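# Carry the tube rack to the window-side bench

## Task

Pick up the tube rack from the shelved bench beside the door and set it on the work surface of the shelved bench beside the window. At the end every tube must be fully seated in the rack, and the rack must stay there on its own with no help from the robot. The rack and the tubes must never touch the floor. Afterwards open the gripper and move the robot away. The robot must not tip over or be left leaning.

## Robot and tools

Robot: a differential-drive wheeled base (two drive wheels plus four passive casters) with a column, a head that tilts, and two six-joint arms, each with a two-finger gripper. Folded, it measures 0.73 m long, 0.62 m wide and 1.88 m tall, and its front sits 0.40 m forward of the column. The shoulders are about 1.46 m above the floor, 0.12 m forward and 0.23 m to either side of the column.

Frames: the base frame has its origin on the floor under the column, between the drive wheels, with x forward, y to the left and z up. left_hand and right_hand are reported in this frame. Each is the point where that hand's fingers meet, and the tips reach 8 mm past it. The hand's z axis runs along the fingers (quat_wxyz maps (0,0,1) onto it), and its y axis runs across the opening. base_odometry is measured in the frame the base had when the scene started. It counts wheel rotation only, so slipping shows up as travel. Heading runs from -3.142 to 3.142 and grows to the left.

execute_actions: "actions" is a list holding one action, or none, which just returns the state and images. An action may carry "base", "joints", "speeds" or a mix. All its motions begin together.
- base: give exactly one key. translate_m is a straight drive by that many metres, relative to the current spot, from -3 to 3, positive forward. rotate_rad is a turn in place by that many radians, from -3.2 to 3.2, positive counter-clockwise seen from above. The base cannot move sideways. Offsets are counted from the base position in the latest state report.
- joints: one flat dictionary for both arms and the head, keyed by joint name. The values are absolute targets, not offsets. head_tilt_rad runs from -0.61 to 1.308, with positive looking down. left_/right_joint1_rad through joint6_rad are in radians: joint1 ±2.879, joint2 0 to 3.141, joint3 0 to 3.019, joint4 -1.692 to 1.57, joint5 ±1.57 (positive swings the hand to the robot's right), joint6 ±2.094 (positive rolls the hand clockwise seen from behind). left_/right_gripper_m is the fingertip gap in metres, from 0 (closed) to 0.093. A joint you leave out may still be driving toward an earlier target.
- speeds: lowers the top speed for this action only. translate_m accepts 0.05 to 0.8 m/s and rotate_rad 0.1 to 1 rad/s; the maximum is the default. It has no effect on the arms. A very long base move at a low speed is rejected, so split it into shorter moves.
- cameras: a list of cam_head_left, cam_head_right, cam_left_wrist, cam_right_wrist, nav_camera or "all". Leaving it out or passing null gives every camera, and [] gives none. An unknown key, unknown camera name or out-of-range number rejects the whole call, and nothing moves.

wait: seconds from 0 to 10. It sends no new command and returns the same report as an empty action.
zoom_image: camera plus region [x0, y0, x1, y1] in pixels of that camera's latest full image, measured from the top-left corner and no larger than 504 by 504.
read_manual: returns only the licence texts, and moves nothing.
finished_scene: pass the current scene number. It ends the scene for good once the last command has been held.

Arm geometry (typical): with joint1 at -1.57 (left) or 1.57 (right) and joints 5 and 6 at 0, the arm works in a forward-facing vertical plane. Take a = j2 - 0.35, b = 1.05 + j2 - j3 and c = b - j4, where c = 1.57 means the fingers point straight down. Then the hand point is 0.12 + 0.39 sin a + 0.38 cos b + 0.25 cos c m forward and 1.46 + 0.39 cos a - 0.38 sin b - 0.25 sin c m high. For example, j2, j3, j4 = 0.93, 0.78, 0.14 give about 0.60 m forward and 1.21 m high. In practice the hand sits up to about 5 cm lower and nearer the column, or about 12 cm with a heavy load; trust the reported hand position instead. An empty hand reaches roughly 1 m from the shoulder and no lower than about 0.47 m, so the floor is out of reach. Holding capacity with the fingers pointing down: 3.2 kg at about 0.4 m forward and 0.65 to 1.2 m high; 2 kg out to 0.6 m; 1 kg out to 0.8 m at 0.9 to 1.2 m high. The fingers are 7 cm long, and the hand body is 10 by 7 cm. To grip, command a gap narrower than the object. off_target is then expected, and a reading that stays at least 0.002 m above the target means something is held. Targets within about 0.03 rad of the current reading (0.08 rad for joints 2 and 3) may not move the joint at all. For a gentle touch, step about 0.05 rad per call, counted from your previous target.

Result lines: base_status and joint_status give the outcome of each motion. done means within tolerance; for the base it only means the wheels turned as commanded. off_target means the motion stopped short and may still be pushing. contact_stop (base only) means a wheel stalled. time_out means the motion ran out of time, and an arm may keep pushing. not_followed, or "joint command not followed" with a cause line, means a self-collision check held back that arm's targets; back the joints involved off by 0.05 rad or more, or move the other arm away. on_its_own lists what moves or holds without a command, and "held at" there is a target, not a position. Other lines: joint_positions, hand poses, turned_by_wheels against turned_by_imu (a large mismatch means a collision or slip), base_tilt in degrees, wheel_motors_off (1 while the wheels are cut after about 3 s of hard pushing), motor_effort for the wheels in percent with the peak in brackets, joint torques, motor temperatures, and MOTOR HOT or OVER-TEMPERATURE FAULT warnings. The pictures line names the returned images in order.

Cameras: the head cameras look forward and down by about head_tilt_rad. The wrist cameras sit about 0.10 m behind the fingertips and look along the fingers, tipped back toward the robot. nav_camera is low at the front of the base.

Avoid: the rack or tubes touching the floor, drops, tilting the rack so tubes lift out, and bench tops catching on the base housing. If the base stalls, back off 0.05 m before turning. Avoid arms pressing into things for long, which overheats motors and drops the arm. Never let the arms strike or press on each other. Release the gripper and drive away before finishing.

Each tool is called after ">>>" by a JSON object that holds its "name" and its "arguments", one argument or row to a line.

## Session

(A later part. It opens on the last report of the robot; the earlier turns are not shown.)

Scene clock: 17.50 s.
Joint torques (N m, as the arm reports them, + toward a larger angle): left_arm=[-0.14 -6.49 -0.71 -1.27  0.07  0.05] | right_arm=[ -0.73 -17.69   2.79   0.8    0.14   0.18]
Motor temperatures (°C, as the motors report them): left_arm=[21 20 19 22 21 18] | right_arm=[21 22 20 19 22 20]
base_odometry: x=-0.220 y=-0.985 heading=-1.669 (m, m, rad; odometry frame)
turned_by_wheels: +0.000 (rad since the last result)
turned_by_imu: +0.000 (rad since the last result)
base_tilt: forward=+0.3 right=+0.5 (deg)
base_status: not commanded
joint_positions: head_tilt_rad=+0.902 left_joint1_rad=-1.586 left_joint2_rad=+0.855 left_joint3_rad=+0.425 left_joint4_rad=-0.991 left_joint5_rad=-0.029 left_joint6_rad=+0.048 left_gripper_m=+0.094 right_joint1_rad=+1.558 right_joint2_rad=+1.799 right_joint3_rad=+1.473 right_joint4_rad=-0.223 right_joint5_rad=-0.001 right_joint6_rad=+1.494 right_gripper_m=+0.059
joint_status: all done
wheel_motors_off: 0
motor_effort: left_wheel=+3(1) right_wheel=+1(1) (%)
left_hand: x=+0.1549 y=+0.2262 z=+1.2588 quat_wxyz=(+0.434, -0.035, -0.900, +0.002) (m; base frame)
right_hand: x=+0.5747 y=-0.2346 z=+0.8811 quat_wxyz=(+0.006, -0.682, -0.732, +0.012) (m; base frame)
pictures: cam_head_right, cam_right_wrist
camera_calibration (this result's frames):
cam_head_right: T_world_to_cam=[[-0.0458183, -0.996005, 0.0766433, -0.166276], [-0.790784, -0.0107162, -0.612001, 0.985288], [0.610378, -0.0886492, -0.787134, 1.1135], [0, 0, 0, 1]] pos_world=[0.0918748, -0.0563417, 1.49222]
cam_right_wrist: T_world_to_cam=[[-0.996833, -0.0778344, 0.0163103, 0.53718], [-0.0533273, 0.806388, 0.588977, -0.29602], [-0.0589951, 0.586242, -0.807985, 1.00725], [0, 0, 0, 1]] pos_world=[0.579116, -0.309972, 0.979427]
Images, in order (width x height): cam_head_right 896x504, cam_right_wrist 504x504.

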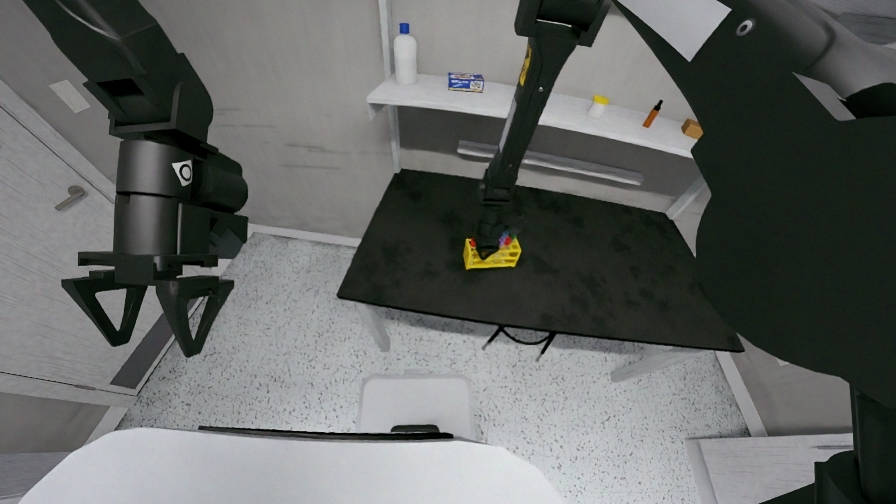

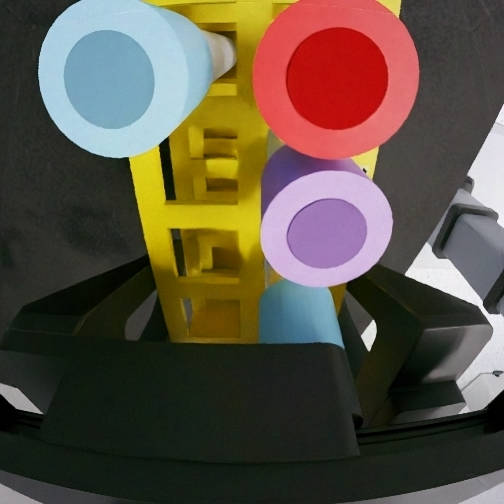

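Held. Lift, reverse.

>>> {"name": "execute_actions", "arguments": {
  "actions": [
    {"joints":{"right_joint2_rad":1.40,"right_joint3_rad":0.90,"right_joint4_rad":-0.02,"head_tilt_rad":0.3}}
  ],
  "cameras": []
}}

>>> {"name": "execute_actions", "arguments": {
  "actions": [
    {"base":{"translate_m":-0.7},"speeds":{"translate_m":0.5}}
  ],
  "cameras": []
}}

>>> {"name": "execute_actions", "arguments": {
  "actions": [
    {"base":{"rotate_rad":-2.0},"speeds":{"rotate_rad":0.7}}
  ],
  "cameras": ["cam_head_left","cam_right_wrist"]
}}

Scene clock: 19.80 s.
Joint torques (N m, as the arm reports them, + toward a larger angle): left_arm=[-0.16 -6.68 -0.85 -1.17  0.06  0.04] | right_arm=[ -0.18 -12.77   1.37   0.84   0.15   0.2 ]
Motor temperatures (°C, as the motors report them): left_arm=[21 20 19 22 21 18] | right_arm=[21 22 20 19 22 20]
base_odometry: x=-0.220 y=-0.985 heading=-1.669 (m, m, rad; odometry frame)
turned_by_wheels: +0.000 (rad since the last result)
turned_by_imu: +0.001 (rad since the last result)
base_tilt: forward=+0.4 right=+0.6 (deg)
base_status: not commanded
joint_positions: head_tilt_rad=+0.319 left_joint1_rad=-1.586 left_joint2_rad=+0.855 left_joint3_rad=+0.425 left_joint4_rad=-0.991 left_joint5_rad=-0.029 left_joint6_rad=+0.048 left_gripper_m=+0.094 right_joint1_rad=+1.558 right_joint2_rad=+1.401 right_joint3_rad=+0.891 right_joint4_rad=-0.024 right_joint5_rad=-0.001 right_joint6_rad=+1.494 right_gripper_m=+0.059
joint_status: all done
wheel_motors_off: 0
motor_effort: left_wheel=+1(3) right_wheel=+0(1) (%)
left_hand: x=+0.1549 y=+0.2262 z=+1.2588 quat_wxyz=(+0.434, -0.035, -0.900, +0.002) (m; base frame)
right_hand: x=+0.4612 y=-0.2324 z=+1.0182 quat_wxyz=(+0.001, -0.682, -0.732, +0.007) (m; base frame)
pictures: none
No camera images: the call's "cameras" was empty. Leave "cameras" out to get every camera's image.

Scene clock: 22.67 s.
Joint torques (N m, as the arm reports them, + toward a larger angle): left_arm=[-0.14 -6.3  -0.74 -1.2   0.06  0.03] | right_arm=[ -0.29 -12.47   0.68   0.9    0.14   0.2 ]
Motor temperatures (°C, as the motors report them): left_arm=[21 20 19 22 21 18] | right_arm=[21 22 20 19 22 20]
base_odometry: x=-0.152 y=-0.289 heading=-1.669 (m, m, rad; odometry frame)
turned_by_wheels: +0.000 (rad since the last result)
turned_by_imu: +0.004 (rad since the last result)
base_tilt: forward=+0.3 right=+0.5 (deg)
base_status: done
joint_positions: head_tilt_rad=+0.319 left_joint1_rad=-1.586 left_joint2_rad=+0.855 left_joint3_rad=+0.422 left_joint4_rad=-0.991 left_joint5_rad=-0.029 left_joint6_rad=+0.048 left_gripper_m=+0.094 right_joint1_rad=+1.558 right_joint2_rad=+1.401 right_joint3_rad=+0.899 right_joint4_rad=-0.023 right_joint5_rad=-0.001 right_joint6_rad=+1.494 right_gripper_m=+0.059
joint_status: not commanded
wheel_motors_off: 0
motor_effort: left_wheel=+0(76) right_wheel=+0(60) (%)
left_hand: x=+0.1535 y=+0.2262 z=+1.2593 quat_wxyz=(+0.435, -0.035, -0.900, +0.002) (m; base frame)
right_hand: x=+0.4661 y=-0.2324 z=+1.0182 quat_wxyz=(-0.002, -0.682, -0.732, +0.004) (m; base frame)
pictures: none
No camera images: the call's "cameras" was empty. Leave "cameras" out to get every camera's image.

Scene clock: 26.53 s.
Joint torques (N m, as the arm reports them, + toward a larger angle): left_arm=[-0.3  -6.67 -0.67 -1.25  0.05  0.03] | right_arm=[ -0.35 -12.88   0.69   0.93   0.13   0.17]
Motor temperatures (°C, as the motors report them): left_arm=[21 20 19 22 21 18] | right_arm=[21 22 20 19 22 20]
base_odometry: x=-0.152 y=-0.289 heading=+2.615 (m, m, rad; odometry frame)
turned_by_wheels: -1.999 (rad since the last result)
turned_by_imu: -2.003 (rad since the last result)
base_tilt: forward=+0.2 right=+0.6 (deg)
base_status: done
joint_positions: head_tilt_rad=+0.319 left_joint1_rad=-1.586 left_joint2_rad=+0.855 left_joint3_rad=+0.422 left_joint4_rad=-0.991 left_joint5_rad=-0.029 left_joint6_rad=+0.048 left_gripper_m=+0.094 right_joint1_rad=+1.558 right_joint2_rad=+1.401 right_joint3_rad=+0.899 right_joint4_rad=-0.023 right_joint5_rad=-0.001 right_joint6_rad=+1.494 right_gripper_m=+0.059
joint_status: not commanded
wheel_motors_off: 0
motor_effort: left_wheel=+3(61) right_wheel=-2(44) (%)
left_hand: x=+0.1535 y=+0.2262 z=+1.2593 quat_wxyz=(+0.435, -0.035, -0.900, +0.002) (m; base frame)
right_hand: x=+0.4661 y=-0.2324 z=+1.0182 quat_wxyz=(-0.002, -0.682, -0.732, +0.004) (m; base frame)
pictures: cam_head_left, cam_right_wrist
camera_calibration (this result's frames):
cam_head_left: T_world_to_cam=[[-0.0690134, -0.997307, 0.024803, 0.0427391], [-0.339075, 0.0000672015, -0.940759, 1.46768], [0.938225, -0.073335, -0.338166, 0.407897], [0, 0, 0, 1]] pos_world=[0.117904, 0.0724385, 1.51761]
cam_right_wrist: T_world_to_cam=[[-0.996956, -0.077701, -0.00649838, 0.450101], [-0.0666853, 0.806484, 0.587484, -0.376534], [-0.0404073, 0.586129, -0.80921, 1.10288], [0, 0, 0, 1]] pos_world=[0.468186, -0.30779, 1.1166]
Images, in order (width x height): cam_head_left 896x504, cam_right_wrist 504x504.

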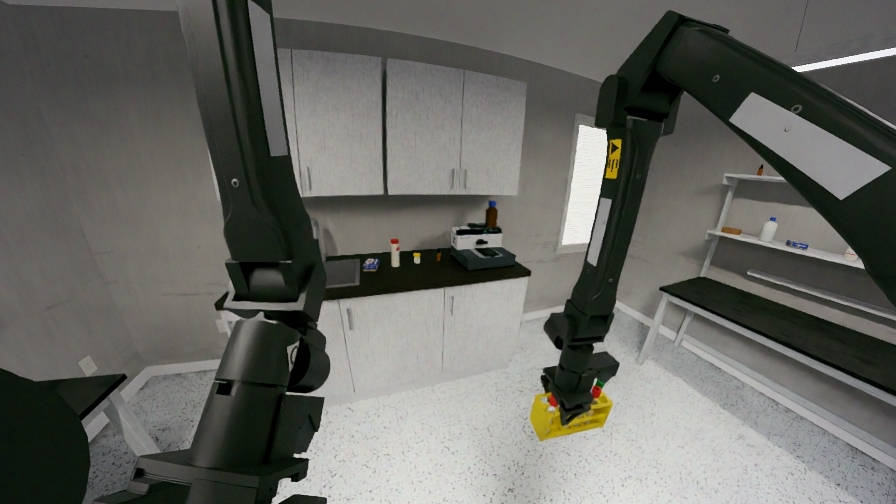

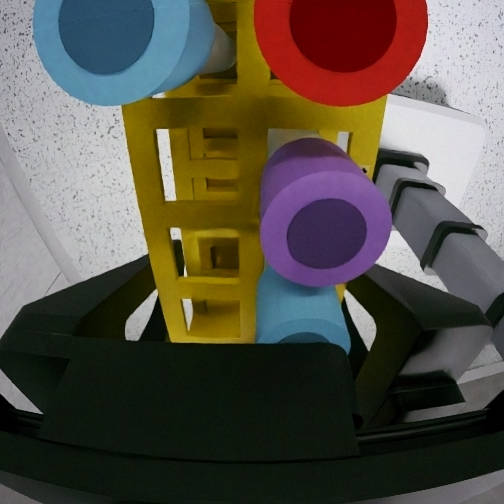

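>>> {"name": "execute_actions", "arguments": {
  "actions": [
    {"base":{"rotate_rad":-1.1},"speeds":{"rotate_rad":0.7},"joints":{"head_tilt_rad":0.6}}
  ],
  "cameras": ["cam_head_left","nav_camera"]
}}

Scene clock: 29.40 s.
Joint torques (N m, as the arm reports them, + toward a larger angle): left_arm=[-0.17 -6.51 -0.61 -1.21  0.06  0.01] | right_arm=[ -0.19 -12.79   0.75   0.87   0.14   0.19]
Motor temperatures (°C, as the motors report them): left_arm=[21 20 19 22 21 18] | right_arm=[21 22 20 19 22 20]
base_odometry: x=-0.152 y=-0.289 heading=+1.516 (m, m, rad; odometry frame)
turned_by_wheels: -1.099 (rad since the last result)
turned_by_imu: -1.102 (rad since the last result)
base_tilt: forward=+0.2 right=+0.6 (deg)
base_status: done
joint_positions: head_tilt_rad=+0.603 left_joint1_rad=-1.586 left_joint2_rad=+0.855 left_joint3_rad=+0.422 left_joint4_rad=-0.991 left_joint5_rad=-0.029 left_joint6_rad=+0.048 left_gripper_m=+0.094 right_joint1_rad=+1.558 right_joint2_rad=+1.401 right_joint3_rad=+0.899 right_joint4_rad=-0.023 right_joint5_rad=-0.002 right_joint6_rad=+1.494 right_gripper_m=+0.059
joint_status: all done
wheel_motors_off: 0
motor_effort: left_wheel=+3(39) right_wheel=-2(40) (%)
left_hand: x=+0.1535 y=+0.2262 z=+1.2593 quat_wxyz=(+0.435, -0.035, -0.900, +0.002) (m; base frame)
right_hand: x=+0.4661 y=-0.2323 z=+1.0182 quat_wxyz=(-0.002, -0.682, -0.732, +0.004) (m; base frame)
pictures: cam_head_left, nav_camera
camera_calibration (this result's frames):
cam_head_left: T_world_to_cam=[[-0.0592794, -0.997307, 0.043174, 0.0139611], [-0.58946, 0.0000672015, -0.807797, 1.27544], [0.805619, -0.073335, -0.587877, 0.799082], [0, 0, 0, 1]] pos_world=[0.108893, 0.0724385, 1.49946]
Images, in order (width x height): cam_head_left 896x504, nav_camera 896x504.

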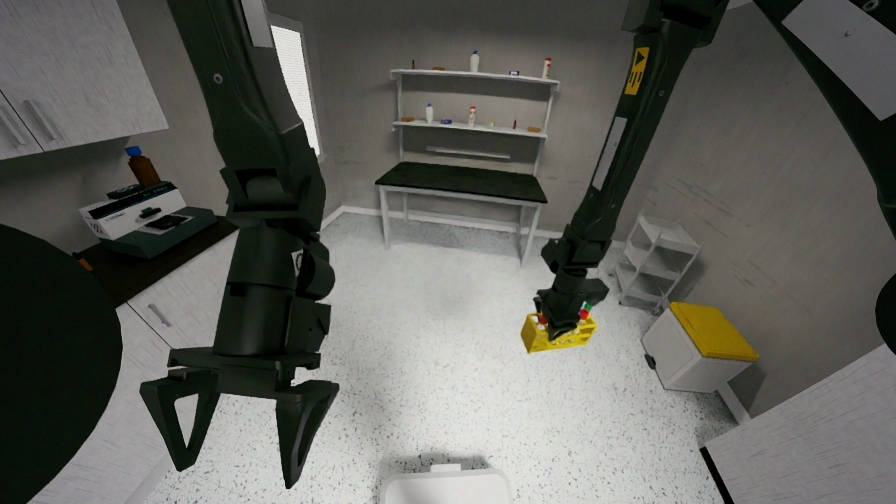

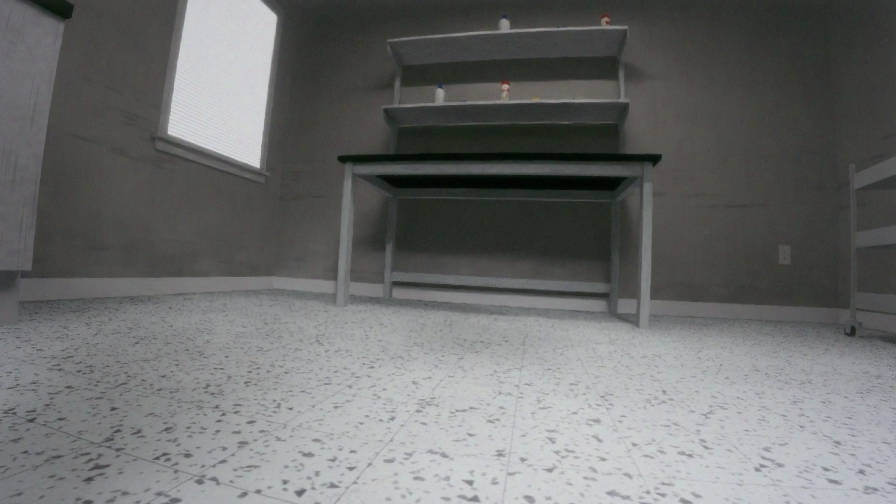

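>>> {"name": "execute_actions", "arguments": {
  "actions": [
    {"base":{"translate_m":1.45},"speeds":{"translate_m":0.5},"joints":{"head_tilt_rad":0.9}}
  ],
  "cameras": ["cam_head_left","nav_camera"]
}}

Scene clock: 34.00 s.
Joint torques (N m, as the arm reports them, + toward a larger angle): left_arm=[-0.24 -6.52 -0.69 -1.11  0.05  0.06] | right_arm=[ -0.21 -12.97   0.65   0.9    0.15   0.2 ]
Motor temperatures (°C, as the motors report them): left_arm=[21 20 19 22 21 18] | right_arm=[21 22 20 19 22 20]
base_odometry: x=-0.072 y=+1.159 heading=+1.516 (m, m, rad; odometry frame)
turned_by_wheels: +0.000 (rad since the last result)
turned_by_imu: -0.003 (rad since the last result)
base_tilt: forward=+0.3 right=+0.6 (deg)
base_status: done
joint_positions: head_tilt_rad=+0.902 left_joint1_rad=-1.586 left_joint2_rad=+0.855 left_joint3_rad=+0.424 left_joint4_rad=-0.991 left_joint5_rad=-0.029 left_joint6_rad=+0.048 left_gripper_m=+0.094 right_joint1_rad=+1.558 right_joint2_rad=+1.401 right_joint3_rad=+0.901 right_joint4_rad=-0.023 right_joint5_rad=-0.002 right_joint6_rad=+1.494 right_gripper_m=+0.059
joint_status: all done
wheel_motors_off: 0
motor_effort: left_wheel=+0(71) right_wheel=+1(62) (%)
left_hand: x=+0.1541 y=+0.2262 z=+1.2591 quat_wxyz=(+0.435, -0.035, -0.900, +0.002) (m; base frame)
right_hand: x=+0.4676 y=-0.2323 z=+1.0182 quat_wxyz=(-0.003, -0.682, -0.732, +0.003) (m; base frame)
pictures: cam_head_left, nav_camera
camera_calibration (this result's frames):
cam_head_left: T_world_to_cam=[[-0.0439823, -0.997307, 0.0586821, -0.0106863], [-0.80074, 0.0000672015, -0.599012, 0.964475], [0.597396, -0.073335, -0.798587, 1.13399], [0, 0, 0, 1]] pos_world=[0.0943855, 0.0724385, 1.48395]
Images, in order (width x height): cam_head_left 896x504, nav_camera 896x504.

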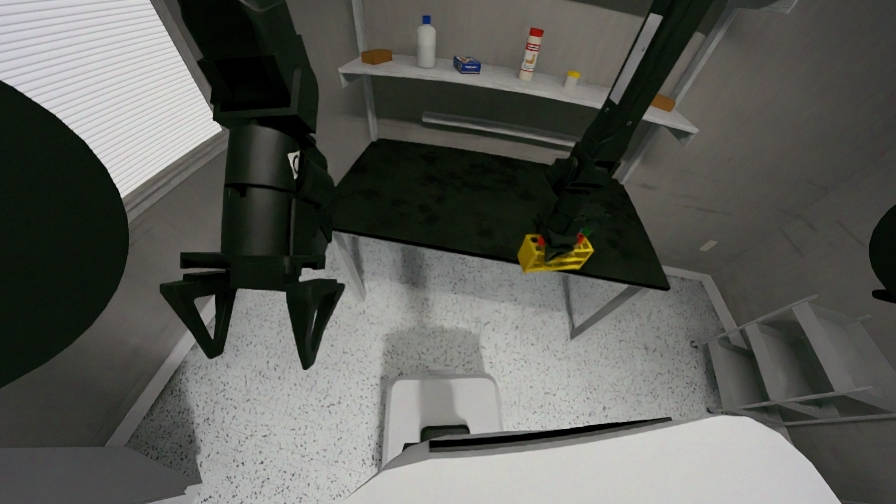

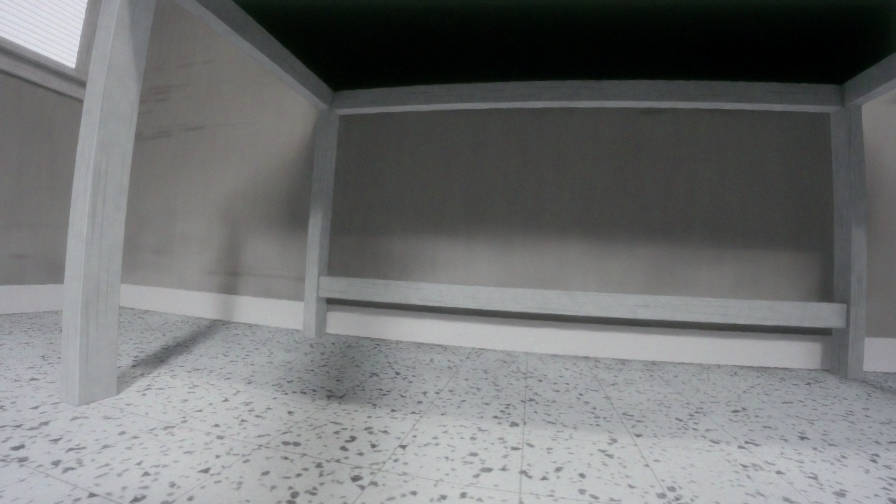

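>>> {"name": "execute_actions", "arguments": {
  "actions": [
    {"base":{"translate_m":0.24},"speeds":{"translate_m":0.25},"joints":{"right_joint2_rad":1.65,"right_joint3_rad":1.40,"right_joint4_rad":-0.27}}
  ],
  "cameras": []
}}

>>> {"name": "execute_actions", "arguments": {
  "actions": [
    {"joints":{"right_joint2_rad":1.88,"right_joint3_rad":1.56,"right_joint4_rad":-0.20}}
  ],
  "cameras": ["cam_head_left"]
}}

Scene clock: 36.20 s.
Joint torques (N m, as the arm reports them, + toward a larger angle): left_arm=[-0.17 -6.62 -0.59 -1.13  0.06  0.02] | right_arm=[ -0.37 -17.53   2.46   0.63   0.14   0.2 ]
Motor temperatures (°C, as the motors report them): left_arm=[21 20 19 22 21 18] | right_arm=[21 23 20 19 22 20]
base_odometry: x=-0.059 y=+1.399 heading=+1.516 (m, m, rad; odometry frame)
turned_by_wheels: +0.000 (rad since the last result)
turned_by_imu: +0.000 (rad since the last result)
base_tilt: forward=+0.3 right=+0.7 (deg)
base_status: done
joint_positions: head_tilt_rad=+0.902 left_joint1_rad=-1.586 left_joint2_rad=+0.855 left_joint3_rad=+0.424 left_joint4_rad=-0.991 left_joint5_rad=-0.029 left_joint6_rad=+0.048 left_gripper_m=+0.094 right_joint1_rad=+1.558 right_joint2_rad=+1.668 right_joint3_rad=+1.404 right_joint4_rad=-0.266 right_joint5_rad=-0.002 right_joint6_rad=+1.494 right_gripper_m=+0.059
joint_status: all done
wheel_motors_off: 0
motor_effort: left_wheel=+0(44) right_wheel=+0(45) (%)
left_hand: x=+0.1541 y=+0.2262 z=+1.2591 quat_wxyz=(+0.435, -0.035, -0.900, +0.002) (m; base frame)
right_hand: x=+0.5936 y=-0.2340 z=+0.9362 quat_wxyz=(-0.001, -0.682, -0.732, +0.005) (m; base frame)
pictures: none
No camera images: the call's "cameras" was empty. Leave "cameras" out to get every camera's image.

Scene clock: 37.37 s.
Joint torques (N m, as the arm reports them, + toward a larger angle): left_arm=[-0.12 -6.86 -0.68 -1.15  0.06  0.05] | right_arm=[ -0.19 -17.57   2.77   0.76   0.16   0.17]
Motor temperatures (°C, as the motors report them): left_arm=[21 20 19 22 21 18] | right_arm=[21 23 20 19 22 20]
base_odometry: x=-0.059 y=+1.399 heading=+1.516 (m, m, rad; odometry frame)
turned_by_wheels: +0.000 (rad since the last result)
turned_by_imu: +0.000 (rad since the last result)
base_tilt: forward=+0.3 right=+0.6 (deg)
base_status: not commanded
joint_positions: head_tilt_rad=+0.902 left_joint1_rad=-1.586 left_joint2_rad=+0.855 left_joint3_rad=+0.424 left_joint4_rad=-0.991 left_joint5_rad=-0.029 left_joint6_rad=+0.048 left_gripper_m=+0.094 right_joint1_rad=+1.558 right_joint2_rad=+1.897 right_joint3_rad=+1.551 right_joint4_rad=-0.201 right_joint5_rad=-0.002 right_joint6_rad=+1.494 right_gripper_m=+0.059
joint_status: all done
wheel_motors_off: 0
motor_effort: left_wheel=+0(0) right_wheel=-1(0) (%)
left_hand: x=+0.1541 y=+0.2262 z=+1.2591 quat_wxyz=(+0.435, -0.035, -0.900, +0.002) (m; base frame)
right_hand: x=+0.5704 y=-0.2349 z=+0.8422 quat_wxyz=(+0.005, -0.682, -0.732, +0.011) (m; base frame)
pictures: cam_head_left
camera_calibration (this result's frames):
cam_head_left: T_world_to_cam=[[-0.0439629, -0.997307, 0.0586966, -0.0107096], [-0.800937, 0.0000672015, -0.598748, 0.964078], [0.597132, -0.073335, -0.798784, 1.1343], [0, 0, 0, 1]] pos_world=[0.094367, 0.0724385, 1.48393]
Images, in order (width x height): cam_head_left 896x504.

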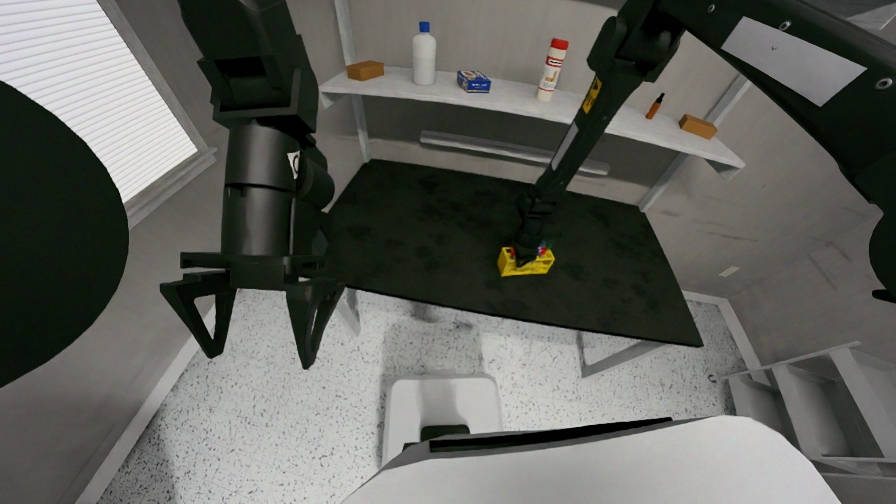

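Lower, with a bit more forward.

>>> {"name": "execute_actions", "arguments": {
  "actions": [
    {"base":{"translate_m":0.06},"speeds":{"translate_m":0.1},"joints":{"right_joint2_rad":1.97,"right_joint3_rad":1.67,"right_joint4_rad":-0.22}}
  ],
  "cameras": ["cam_head_left"]
}}

Scene clock: 38.97 s.
Joint torques (N m, as the arm reports them, + toward a larger angle): left_arm=[-0.13 -6.66 -0.77 -1.14  0.05  0.06] | right_arm=[ -0.64 -16.01   3.33   0.78   0.15   0.21]
Motor temperatures (°C, as the motors report them): left_arm=[21 20 19 22 21 18] | right_arm=[21 23 20 19 22 20]
base_odometry: x=-0.056 y=+1.459 heading=+1.516 (m, m, rad; odometry frame)
turned_by_wheels: +0.000 (rad since the last result)
turned_by_imu: +0.000 (rad since the last result)
base_tilt: forward=+0.3 right=+0.5 (deg)
base_status: done
joint_positions: head_tilt_rad=+0.902 left_joint1_rad=-1.586 left_joint2_rad=+0.855 left_joint3_rad=+0.423 left_joint4_rad=-0.991 left_joint5_rad=-0.029 left_joint6_rad=+0.048 left_gripper_m=+0.094 right_joint1_rad=+1.558 right_joint2_rad=+1.963 right_joint3_rad=+1.661 right_joint4_rad=-0.221 right_joint5_rad=-0.001 right_joint6_rad=+1.494 right_gripper_m=+0.059
joint_status: all done
wheel_motors_off: 0
motor_effort: left_wheel=-1(43) right_wheel=+1(45) (%)
left_hand: x=+0.1538 y=+0.2262 z=+1.2592 quat_wxyz=(+0.435, -0.035, -0.900, +0.002) (m; base frame)
right_hand: x=+0.5926 y=-0.2353 z=+0.8201 quat_wxyz=(-0.004, -0.682, -0.732, +0.003) (m; base frame)
pictures: cam_head_left
camera_calibration (this result's frames):
cam_head_left: T_world_to_cam=[[-0.0439564, -0.997307, 0.0587015, -0.0107174], [-0.801003, 0.0000672015, -0.59866, 0.963946], [0.597044, -0.073335, -0.798849, 1.13441], [0, 0, 0, 1]] pos_world=[0.0943608, 0.0724385, 1.48393]
Images, in order (width x height): cam_head_left 896x504.

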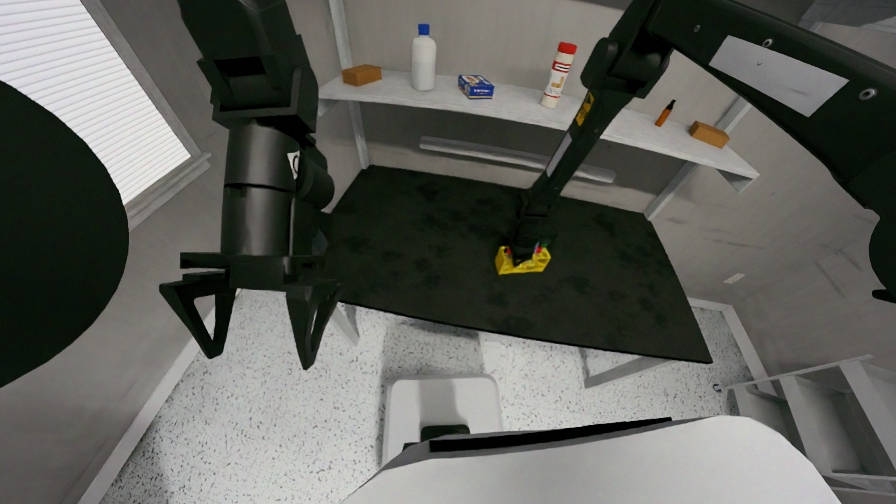

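>>> {"name": "execute_actions", "arguments": {
  "actions": [
    {"joints":{"right_gripper_m":0.093}}
  ],
  "cameras": []
}}

>>> {"name": "execute_actions", "arguments": {
  "actions": [
    {"joints":{"right_joint2_rad":1.65,"right_joint3_rad":1.40,"right_joint4_rad":-0.27}}
  ],
  "cameras": ["cam_right_wrist","cam_head_right"]
}}

Scene clock: 39.73 s.
Joint torques (N m, as the arm reports them, + toward a larger angle): left_arm=[-0.25 -6.55 -0.73 -1.18  0.06  0.04] | right_arm=[  0.32 -15.91   3.19   0.8    0.15   0.18]
Motor temperatures (°C, as the motors report them): left_arm=[21 20 19 22 21 18] | right_arm=[21 23 20 19 22 20]
base_odometry: x=-0.056 y=+1.459 heading=+1.516 (m, m, rad; odometry frame)
turned_by_wheels: +0.000 (rad since the last result)
turned_by_imu: +0.000 (rad since the last result)
base_tilt: forward=+0.3 right=+0.6 (deg)
base_status: not commanded
joint_positions: head_tilt_rad=+0.902 left_joint1_rad=-1.586 left_joint2_rad=+0.855 left_joint3_rad=+0.423 left_joint4_rad=-0.991 left_joint5_rad=-0.029 left_joint6_rad=+0.048 left_gripper_m=+0.094 right_joint1_rad=+1.558 right_joint2_rad=+1.963 right_joint3_rad=+1.661 right_joint4_rad=-0.221 right_joint5_rad=-0.001 right_joint6_rad=+1.494 right_gripper_m=+0.093
joint_status: all done
wheel_motors_off: 0
motor_effort: left_wheel=+0(0) right_wheel=+0(0) (%)
left_hand: x=+0.1538 y=+0.2262 z=+1.2592 quat_wxyz=(+0.435, -0.035, -0.900, +0.002) (m; base frame)
right_hand: x=+0.5926 y=-0.2353 z=+0.8201 quat_wxyz=(-0.004, -0.682, -0.732, +0.003) (m; base frame)
pictures: none
No camera images: the call's "cameras" was empty. Leave "cameras" out to get every camera's image.

Scene clock: 40.87 s.
Joint torques (N m, as the arm reports them, + toward a larger angle): left_arm=[-0.38 -6.58 -0.67 -1.2   0.08  0.04] | right_arm=[ -0.26 -15.3    2.99   0.81   0.15   0.18]
Motor temperatures (°C, as the motors report them): left_arm=[21 20 19 22 21 18] | right_arm=[21 23 20 19 22 20]
base_odometry: x=-0.056 y=+1.459 heading=+1.516 (m, m, rad; odometry frame)
turned_by_wheels: +0.000 (rad since the last result)
turned_by_imu: +0.000 (rad since the last result)
base_tilt: forward=+0.3 right=+0.7 (deg)
base_status: not commanded
joint_positions: head_tilt_rad=+0.902 left_joint1_rad=-1.586 left_joint2_rad=+0.855 left_joint3_rad=+0.423 left_joint4_rad=-0.991 left_joint5_rad=-0.029 left_joint6_rad=+0.048 left_gripper_m=+0.094 right_joint1_rad=+1.558 right_joint2_rad=+1.631 right_joint3_rad=+1.402 right_joint4_rad=-0.271 right_joint5_rad=-0.001 right_joint6_rad=+1.494 right_gripper_m=+0.093
joint_status: all done
wheel_motors_off: 0
motor_effort: left_wheel=+1(0) right_wheel=+2(1) (%)
left_hand: x=+0.1538 y=+0.2262 z=+1.2592 quat_wxyz=(+0.435, -0.035, -0.900, +0.002) (m; base frame)
right_hand: x=+0.6099 y=-0.2340 z=+0.9536 quat_wxyz=(-0.012, -0.682, -0.732, -0.005) (m; base frame)
pictures: cam_head_right, cam_right_wrist
camera_calibration (this result's frames):
cam_head_right: T_world_to_cam=[[-0.0458113, -0.996005, 0.0766475, -0.166282], [-0.79084, -0.0107162, -0.611929, 0.98518], [0.610306, -0.0886492, -0.78719, 1.11359], [0, 0, 0, 1]] pos_world=[0.0918704, -0.0563417, 1.49221]
cam_right_wrist: T_world_to_cam=[[-0.996417, -0.0779889, -0.0327196, 0.617532], [-0.0823514, 0.806559, 0.585389, -0.316153], [-0.0192636, 0.585987, -0.810092, 1.0453], [0, 0, 0, 1]] pos_world=[0.60942, -0.309375, 1.05207]
Images, in order (width x height): cam_head_right 896x504, cam_right_wrist 504x504.

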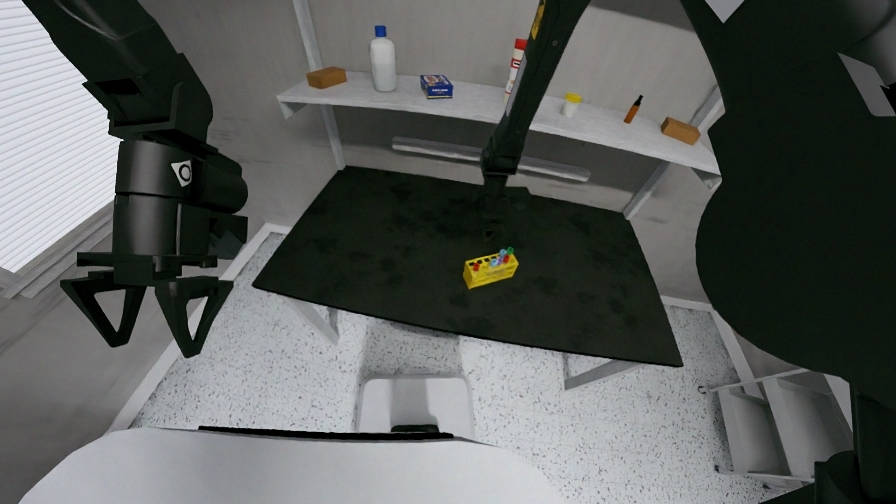

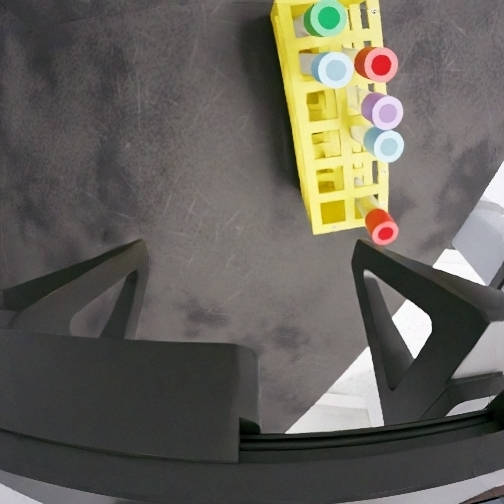

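>>> {"name": "execute_actions", "arguments": {
  "actions": [
    {"base":{"translate_m":-0.35},"joints":{"right_joint2_rad":0.874,"right_joint3_rad":0.424,"right_joint4_rad":-0.965,"right_joint6_rad":0.1,"head_tilt_rad":0.6}}
  ],
  "cameras": ["cam_head_right"]
}}

>>> {"name": "zoom_image", "arguments": {
  "camera": "cam_head_right",
  "region": [400, 200, 600, 320]
}}

Scene clock: 43.13 s.
Joint torques (N m, as the arm reports them, + toward a larger angle): left_arm=[-0.28 -6.65 -0.49 -1.22  0.05  0.04] | right_arm=[-0.28 -7.38 -0.04 -0.69  0.03  0.04]
Motor temperatures (°C, as the motors report them): left_arm=[21 20 19 22 21 18] | right_arm=[21 23 20 19 22 20]
base_odometry: x=-0.075 y=+1.109 heading=+1.516 (m, m, rad; odometry frame)
turned_by_wheels: +0.000 (rad since the last result)
turned_by_imu: +0.002 (rad since the last result)
base_tilt: forward=+0.3 right=+0.6 (deg)
base_status: done
joint_positions: head_tilt_rad=+0.617 left_joint1_rad=-1.586 left_joint2_rad=+0.854 left_joint3_rad=+0.421 left_joint4_rad=-0.991 left_joint5_rad=-0.029 left_joint6_rad=+0.048 left_gripper_m=+0.094 right_joint1_rad=+1.558 right_joint2_rad=+0.890 right_joint3_rad=+0.418 right_joint4_rad=-0.966 right_joint5_rad=-0.001 right_joint6_rad=+0.111 right_gripper_m=+0.093
joint_status: all done
wheel_motors_off: 0
motor_effort: left_wheel=+0(42) right_wheel=-1(44) (%)
left_hand: x=+0.1528 y=+0.2262 z=+1.2596 quat_wxyz=(+0.435, -0.035, -0.900, +0.002) (m; base frame)
right_hand: x=+0.1480 y=-0.2278 z=+1.2541 quat_wxyz=(+0.441, -0.055, -0.896, +0.027) (m; base frame)
pictures: cam_head_right
camera_calibration (this result's frames):
cam_head_right: T_world_to_cam=[[-0.0655051, -0.996005, 0.0606844, -0.140715], [-0.587001, -0.0107162, -0.809515, 1.27927], [0.806932, -0.0886492, -0.583954, 0.790778], [0, 0, 0, 1]] pos_world=[0.103612, -0.0563417, 1.50591]
Images, in order (width x height): cam_head_right 896x504.

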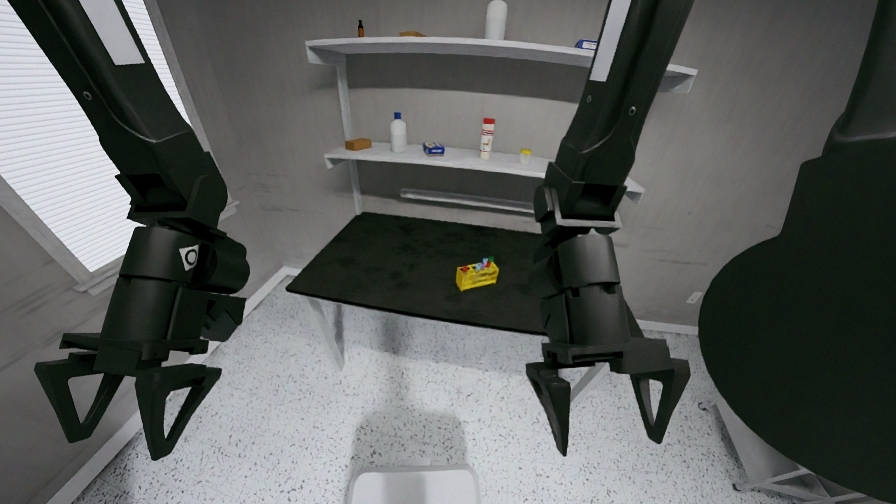

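Region (400, 200, 600, 320) of cam_head_right's 896x504 image, scaled by 2.520, with more detail than that image has; it fills the top 302 rows of this view, and the rest is white.

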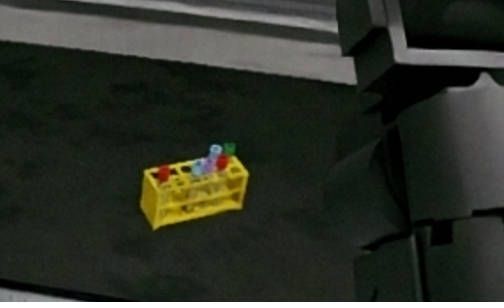

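>>> {"name": "zoom_image", "arguments": {
  "camera": "cam_head_right",
  "region": [445, 248, 509, 296]
}}

Region (445, 248, 509, 296) of cam_head_right's 896x504 image, scaled by 7.875, with more detail than that image has; it fills the top 378 rows of this view, and the rest is white.

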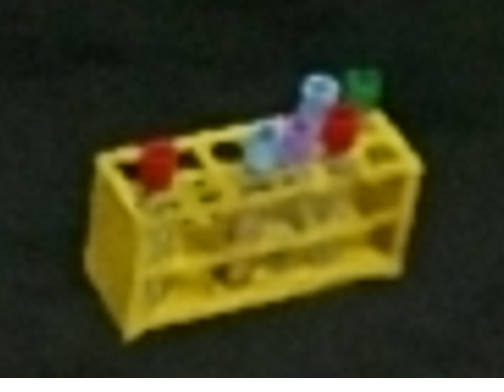

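>>> {"name": "execute_actions", "arguments": {
  "actions": [
    {"joints":{"right_joint2_rad":1.3,"right_joint3_rad":1.2,"right_joint4_rad":0.9,"right_joint6_rad":0,"right_joint1_rad":1.75}}
  ],
  "cameras": ["cam_right_wrist"]
}}

Scene clock: 45.33 s.
Joint torques (N m, as the arm reports them, + toward a larger angle): left_arm=[-0.31 -6.64 -0.31 -1.19  0.05  0.04] | right_arm=[  1.94 -17.16   5.96   2.66  -0.09  -0.01]
Motor temperatures (°C, as the motors report them): left_arm=[21 20 19 22 21 18] | right_arm=[21 23 20 19 22 20]
base_odometry: x=-0.075 y=+1.109 heading=+1.516 (m, m, rad; odometry frame)
turned_by_wheels: +0.000 (rad since the last result)
turned_by_imu: +0.001 (rad since the last result)
base_tilt: forward=+0.3 right=+0.6 (deg)
base_status: not commanded
joint_positions: head_tilt_rad=+0.617 left_joint1_rad=-1.586 left_joint2_rad=+0.854 left_joint3_rad=+0.421 left_joint4_rad=-0.991 left_joint5_rad=-0.029 left_joint6_rad=+0.048 left_gripper_m=+0.094 right_joint1_rad=+1.749 right_joint2_rad=+1.306 right_joint3_rad=+1.199 right_joint4_rad=+0.888 right_joint5_rad=-0.001 right_joint6_rad=+0.011 right_gripper_m=+0.093
joint_status: all done
wheel_motors_off: 0
motor_effort: left_wheel=-1(2) right_wheel=+1(1) (%)
left_hand: x=+0.1528 y=+0.2262 z=+1.2596 quat_wxyz=(+0.435, -0.035, -0.900, +0.002) (m; base frame)
right_hand: x=+0.8267 y=-0.1287 z=+1.2700 quat_wxyz=(-0.604, -0.015, -0.791, -0.092) (m; base frame)
pictures: cam_right_wrist
camera_calibration (this result's frames):
cam_right_wrist: T_world_to_cam=[[0.098145, -0.982158, -0.160417, -0.00692301], [-0.786375, 0.0222513, -0.617348, 1.44018], [0.609903, 0.186738, -0.770161, 0.621863], [0, 0, 0, 1]] pos_world=[0.753929, -0.154971, 1.36692]
Images, in order (width x height): cam_right_wrist 504x504.

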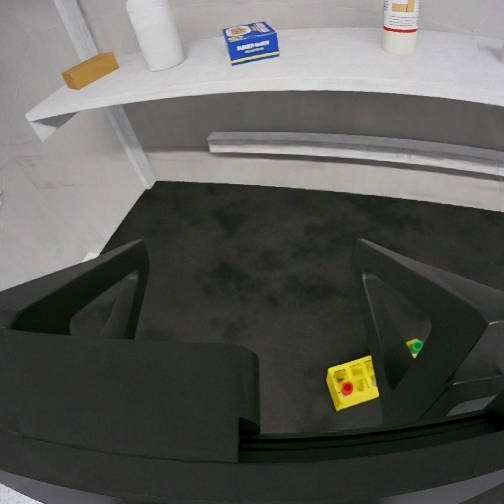

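>>> {"name": "execute_actions", "arguments": {
  "actions": [
    {"joints":{"right_joint2_rad":2.0,"right_joint3_rad":1.4,"right_joint4_rad":1.5,"right_joint1_rad":1.57}}
  ],
  "cameras": ["cam_right_wrist"]
}}

Scene clock: 47.20 s.
Joint torques (N m, as the arm reports them, + toward a larger angle): left_arm=[-0.27 -6.55 -0.44 -1.16  0.06  0.04] | right_arm=[  0.9  -16.42   1.71   2.87  -0.02   0.02]
Motor temperatures (°C, as the motors report them): left_arm=[21 20 19 22 21 18] | right_arm=[21 23 20 19 22 20]
base_odometry: x=-0.075 y=+1.109 heading=+1.516 (m, m, rad; odometry frame)
turned_by_wheels: +0.000 (rad since the last result)
turned_by_imu: +0.001 (rad since the last result)
base_tilt: forward=+0.4 right=+0.6 (deg)
base_status: not commanded
joint_positions: head_tilt_rad=+0.617 left_joint1_rad=-1.586 left_joint2_rad=+0.854 left_joint3_rad=+0.421 left_joint4_rad=-0.991 left_joint5_rad=-0.029 left_joint6_rad=+0.048 left_gripper_m=+0.094 right_joint1_rad=+1.557 right_joint2_rad=+2.017 right_joint3_rad=+1.393 right_joint4_rad=+1.486 right_joint5_rad=+0.000 right_joint6_rad=+0.011 right_gripper_m=+0.093
joint_status: all done
wheel_motors_off: 0
motor_effort: left_wheel=-1(2) right_wheel=+1(0) (%)
left_hand: x=+0.1528 y=+0.2262 z=+1.2596 quat_wxyz=(+0.435, -0.035, -0.900, +0.002) (m; base frame)
right_hand: x=+0.7102 y=-0.2352 z=+0.9924 quat_wxyz=(-0.639, -0.003, -0.770, +0.003) (m; base frame)
pictures: cam_right_wrist
camera_calibration (this result's frames):
cam_right_wrist: T_world_to_cam=[[0.00196515, -0.999979, 0.00610542, -0.245759], [-0.732996, -0.00559353, -0.68021, 1.19741], [0.68023, -0.00313854, -0.732992, 0.367469], [0, 0, 0, 1]] pos_world=[0.628218, -0.237902, 1.08534]
Images, in order (width x height): cam_right_wrist 504x504.

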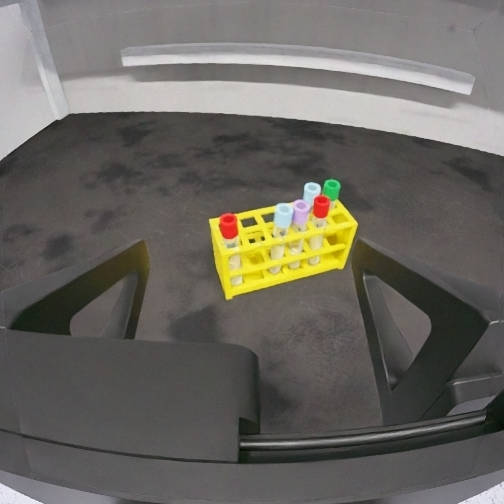

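>>> {"name": "zoom_image", "arguments": {
  "camera": "cam_right_wrist",
  "region": [200, 165, 370, 305]
}}

Region (200, 165, 370, 305) of cam_right_wrist's 504x504 image, scaled by 2.965, with more detail than that image has; it fills the top 415 rows of this view, and the rest is white.

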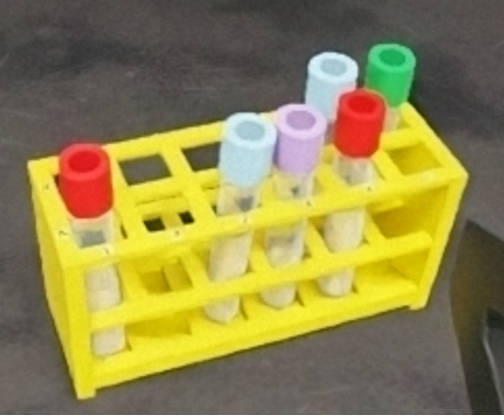

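>>> {"name": "execute_actions", "arguments": {
  "actions": [
    {"base":{"translate_m":-0.2},"joints":{"right_joint2_rad":0.874,"right_joint3_rad":0.424,"right_joint4_rad":-0.965}}
  ],
  "cameras": []
}}

>>> {"name": "finished_scene", "arguments": {
  "scene": 2
}}

Scene clock: 51.53 s.
Joint torques (N m, as the arm reports them, + toward a larger angle): left_arm=[-0.2  -6.23 -0.44 -1.16  0.05  0.03] | right_arm=[ 1.14 -7.55  0.11 -1.05 -0.02  0.05]
Motor temperatures (°C, as the motors report them): left_arm=[21 20 19 22 21 18] | right_arm=[21 23 20 19 22 20]
base_odometry: x=-0.086 y=+0.910 heading=+1.517 (m, m, rad; odometry frame)
turned_by_wheels: +0.001 (rad since the last result)
turned_by_imu: +0.003 (rad since the last result)
base_tilt: forward=+0.3 right=+0.6 (deg)
base_status: done
joint_positions: head_tilt_rad=+0.617 left_joint1_rad=-1.586 left_joint2_rad=+0.853 left_joint3_rad=+0.421 left_joint4_rad=-0.991 left_joint5_rad=-0.029 left_joint6_rad=+0.048 left_gripper_m=+0.094 right_joint1_rad=+1.557 right_joint2_rad=+0.889 right_joint3_rad=+0.417 right_joint4_rad=-0.956 right_joint5_rad=+0.000 right_joint6_rad=+0.011 right_gripper_m=+0.093
joint_status: all done
wheel_motors_off: 0
motor_effort: left_wheel=-2(42) right_wheel=-2(45) (%)
left_hand: x=+0.1529 y=+0.2262 z=+1.2596 quat_wxyz=(+0.435, -0.035, -0.900, +0.002) (m; base frame)
right_hand: x=+0.1491 y=-0.2283 z=+1.2524 quat_wxyz=(+0.437, -0.011, -0.899, +0.006) (m; base frame)
pictures: none
No camera images: the call's "cameras" was empty. Leave "cameras" out to get every camera's image.

The scene is finished: the task was done.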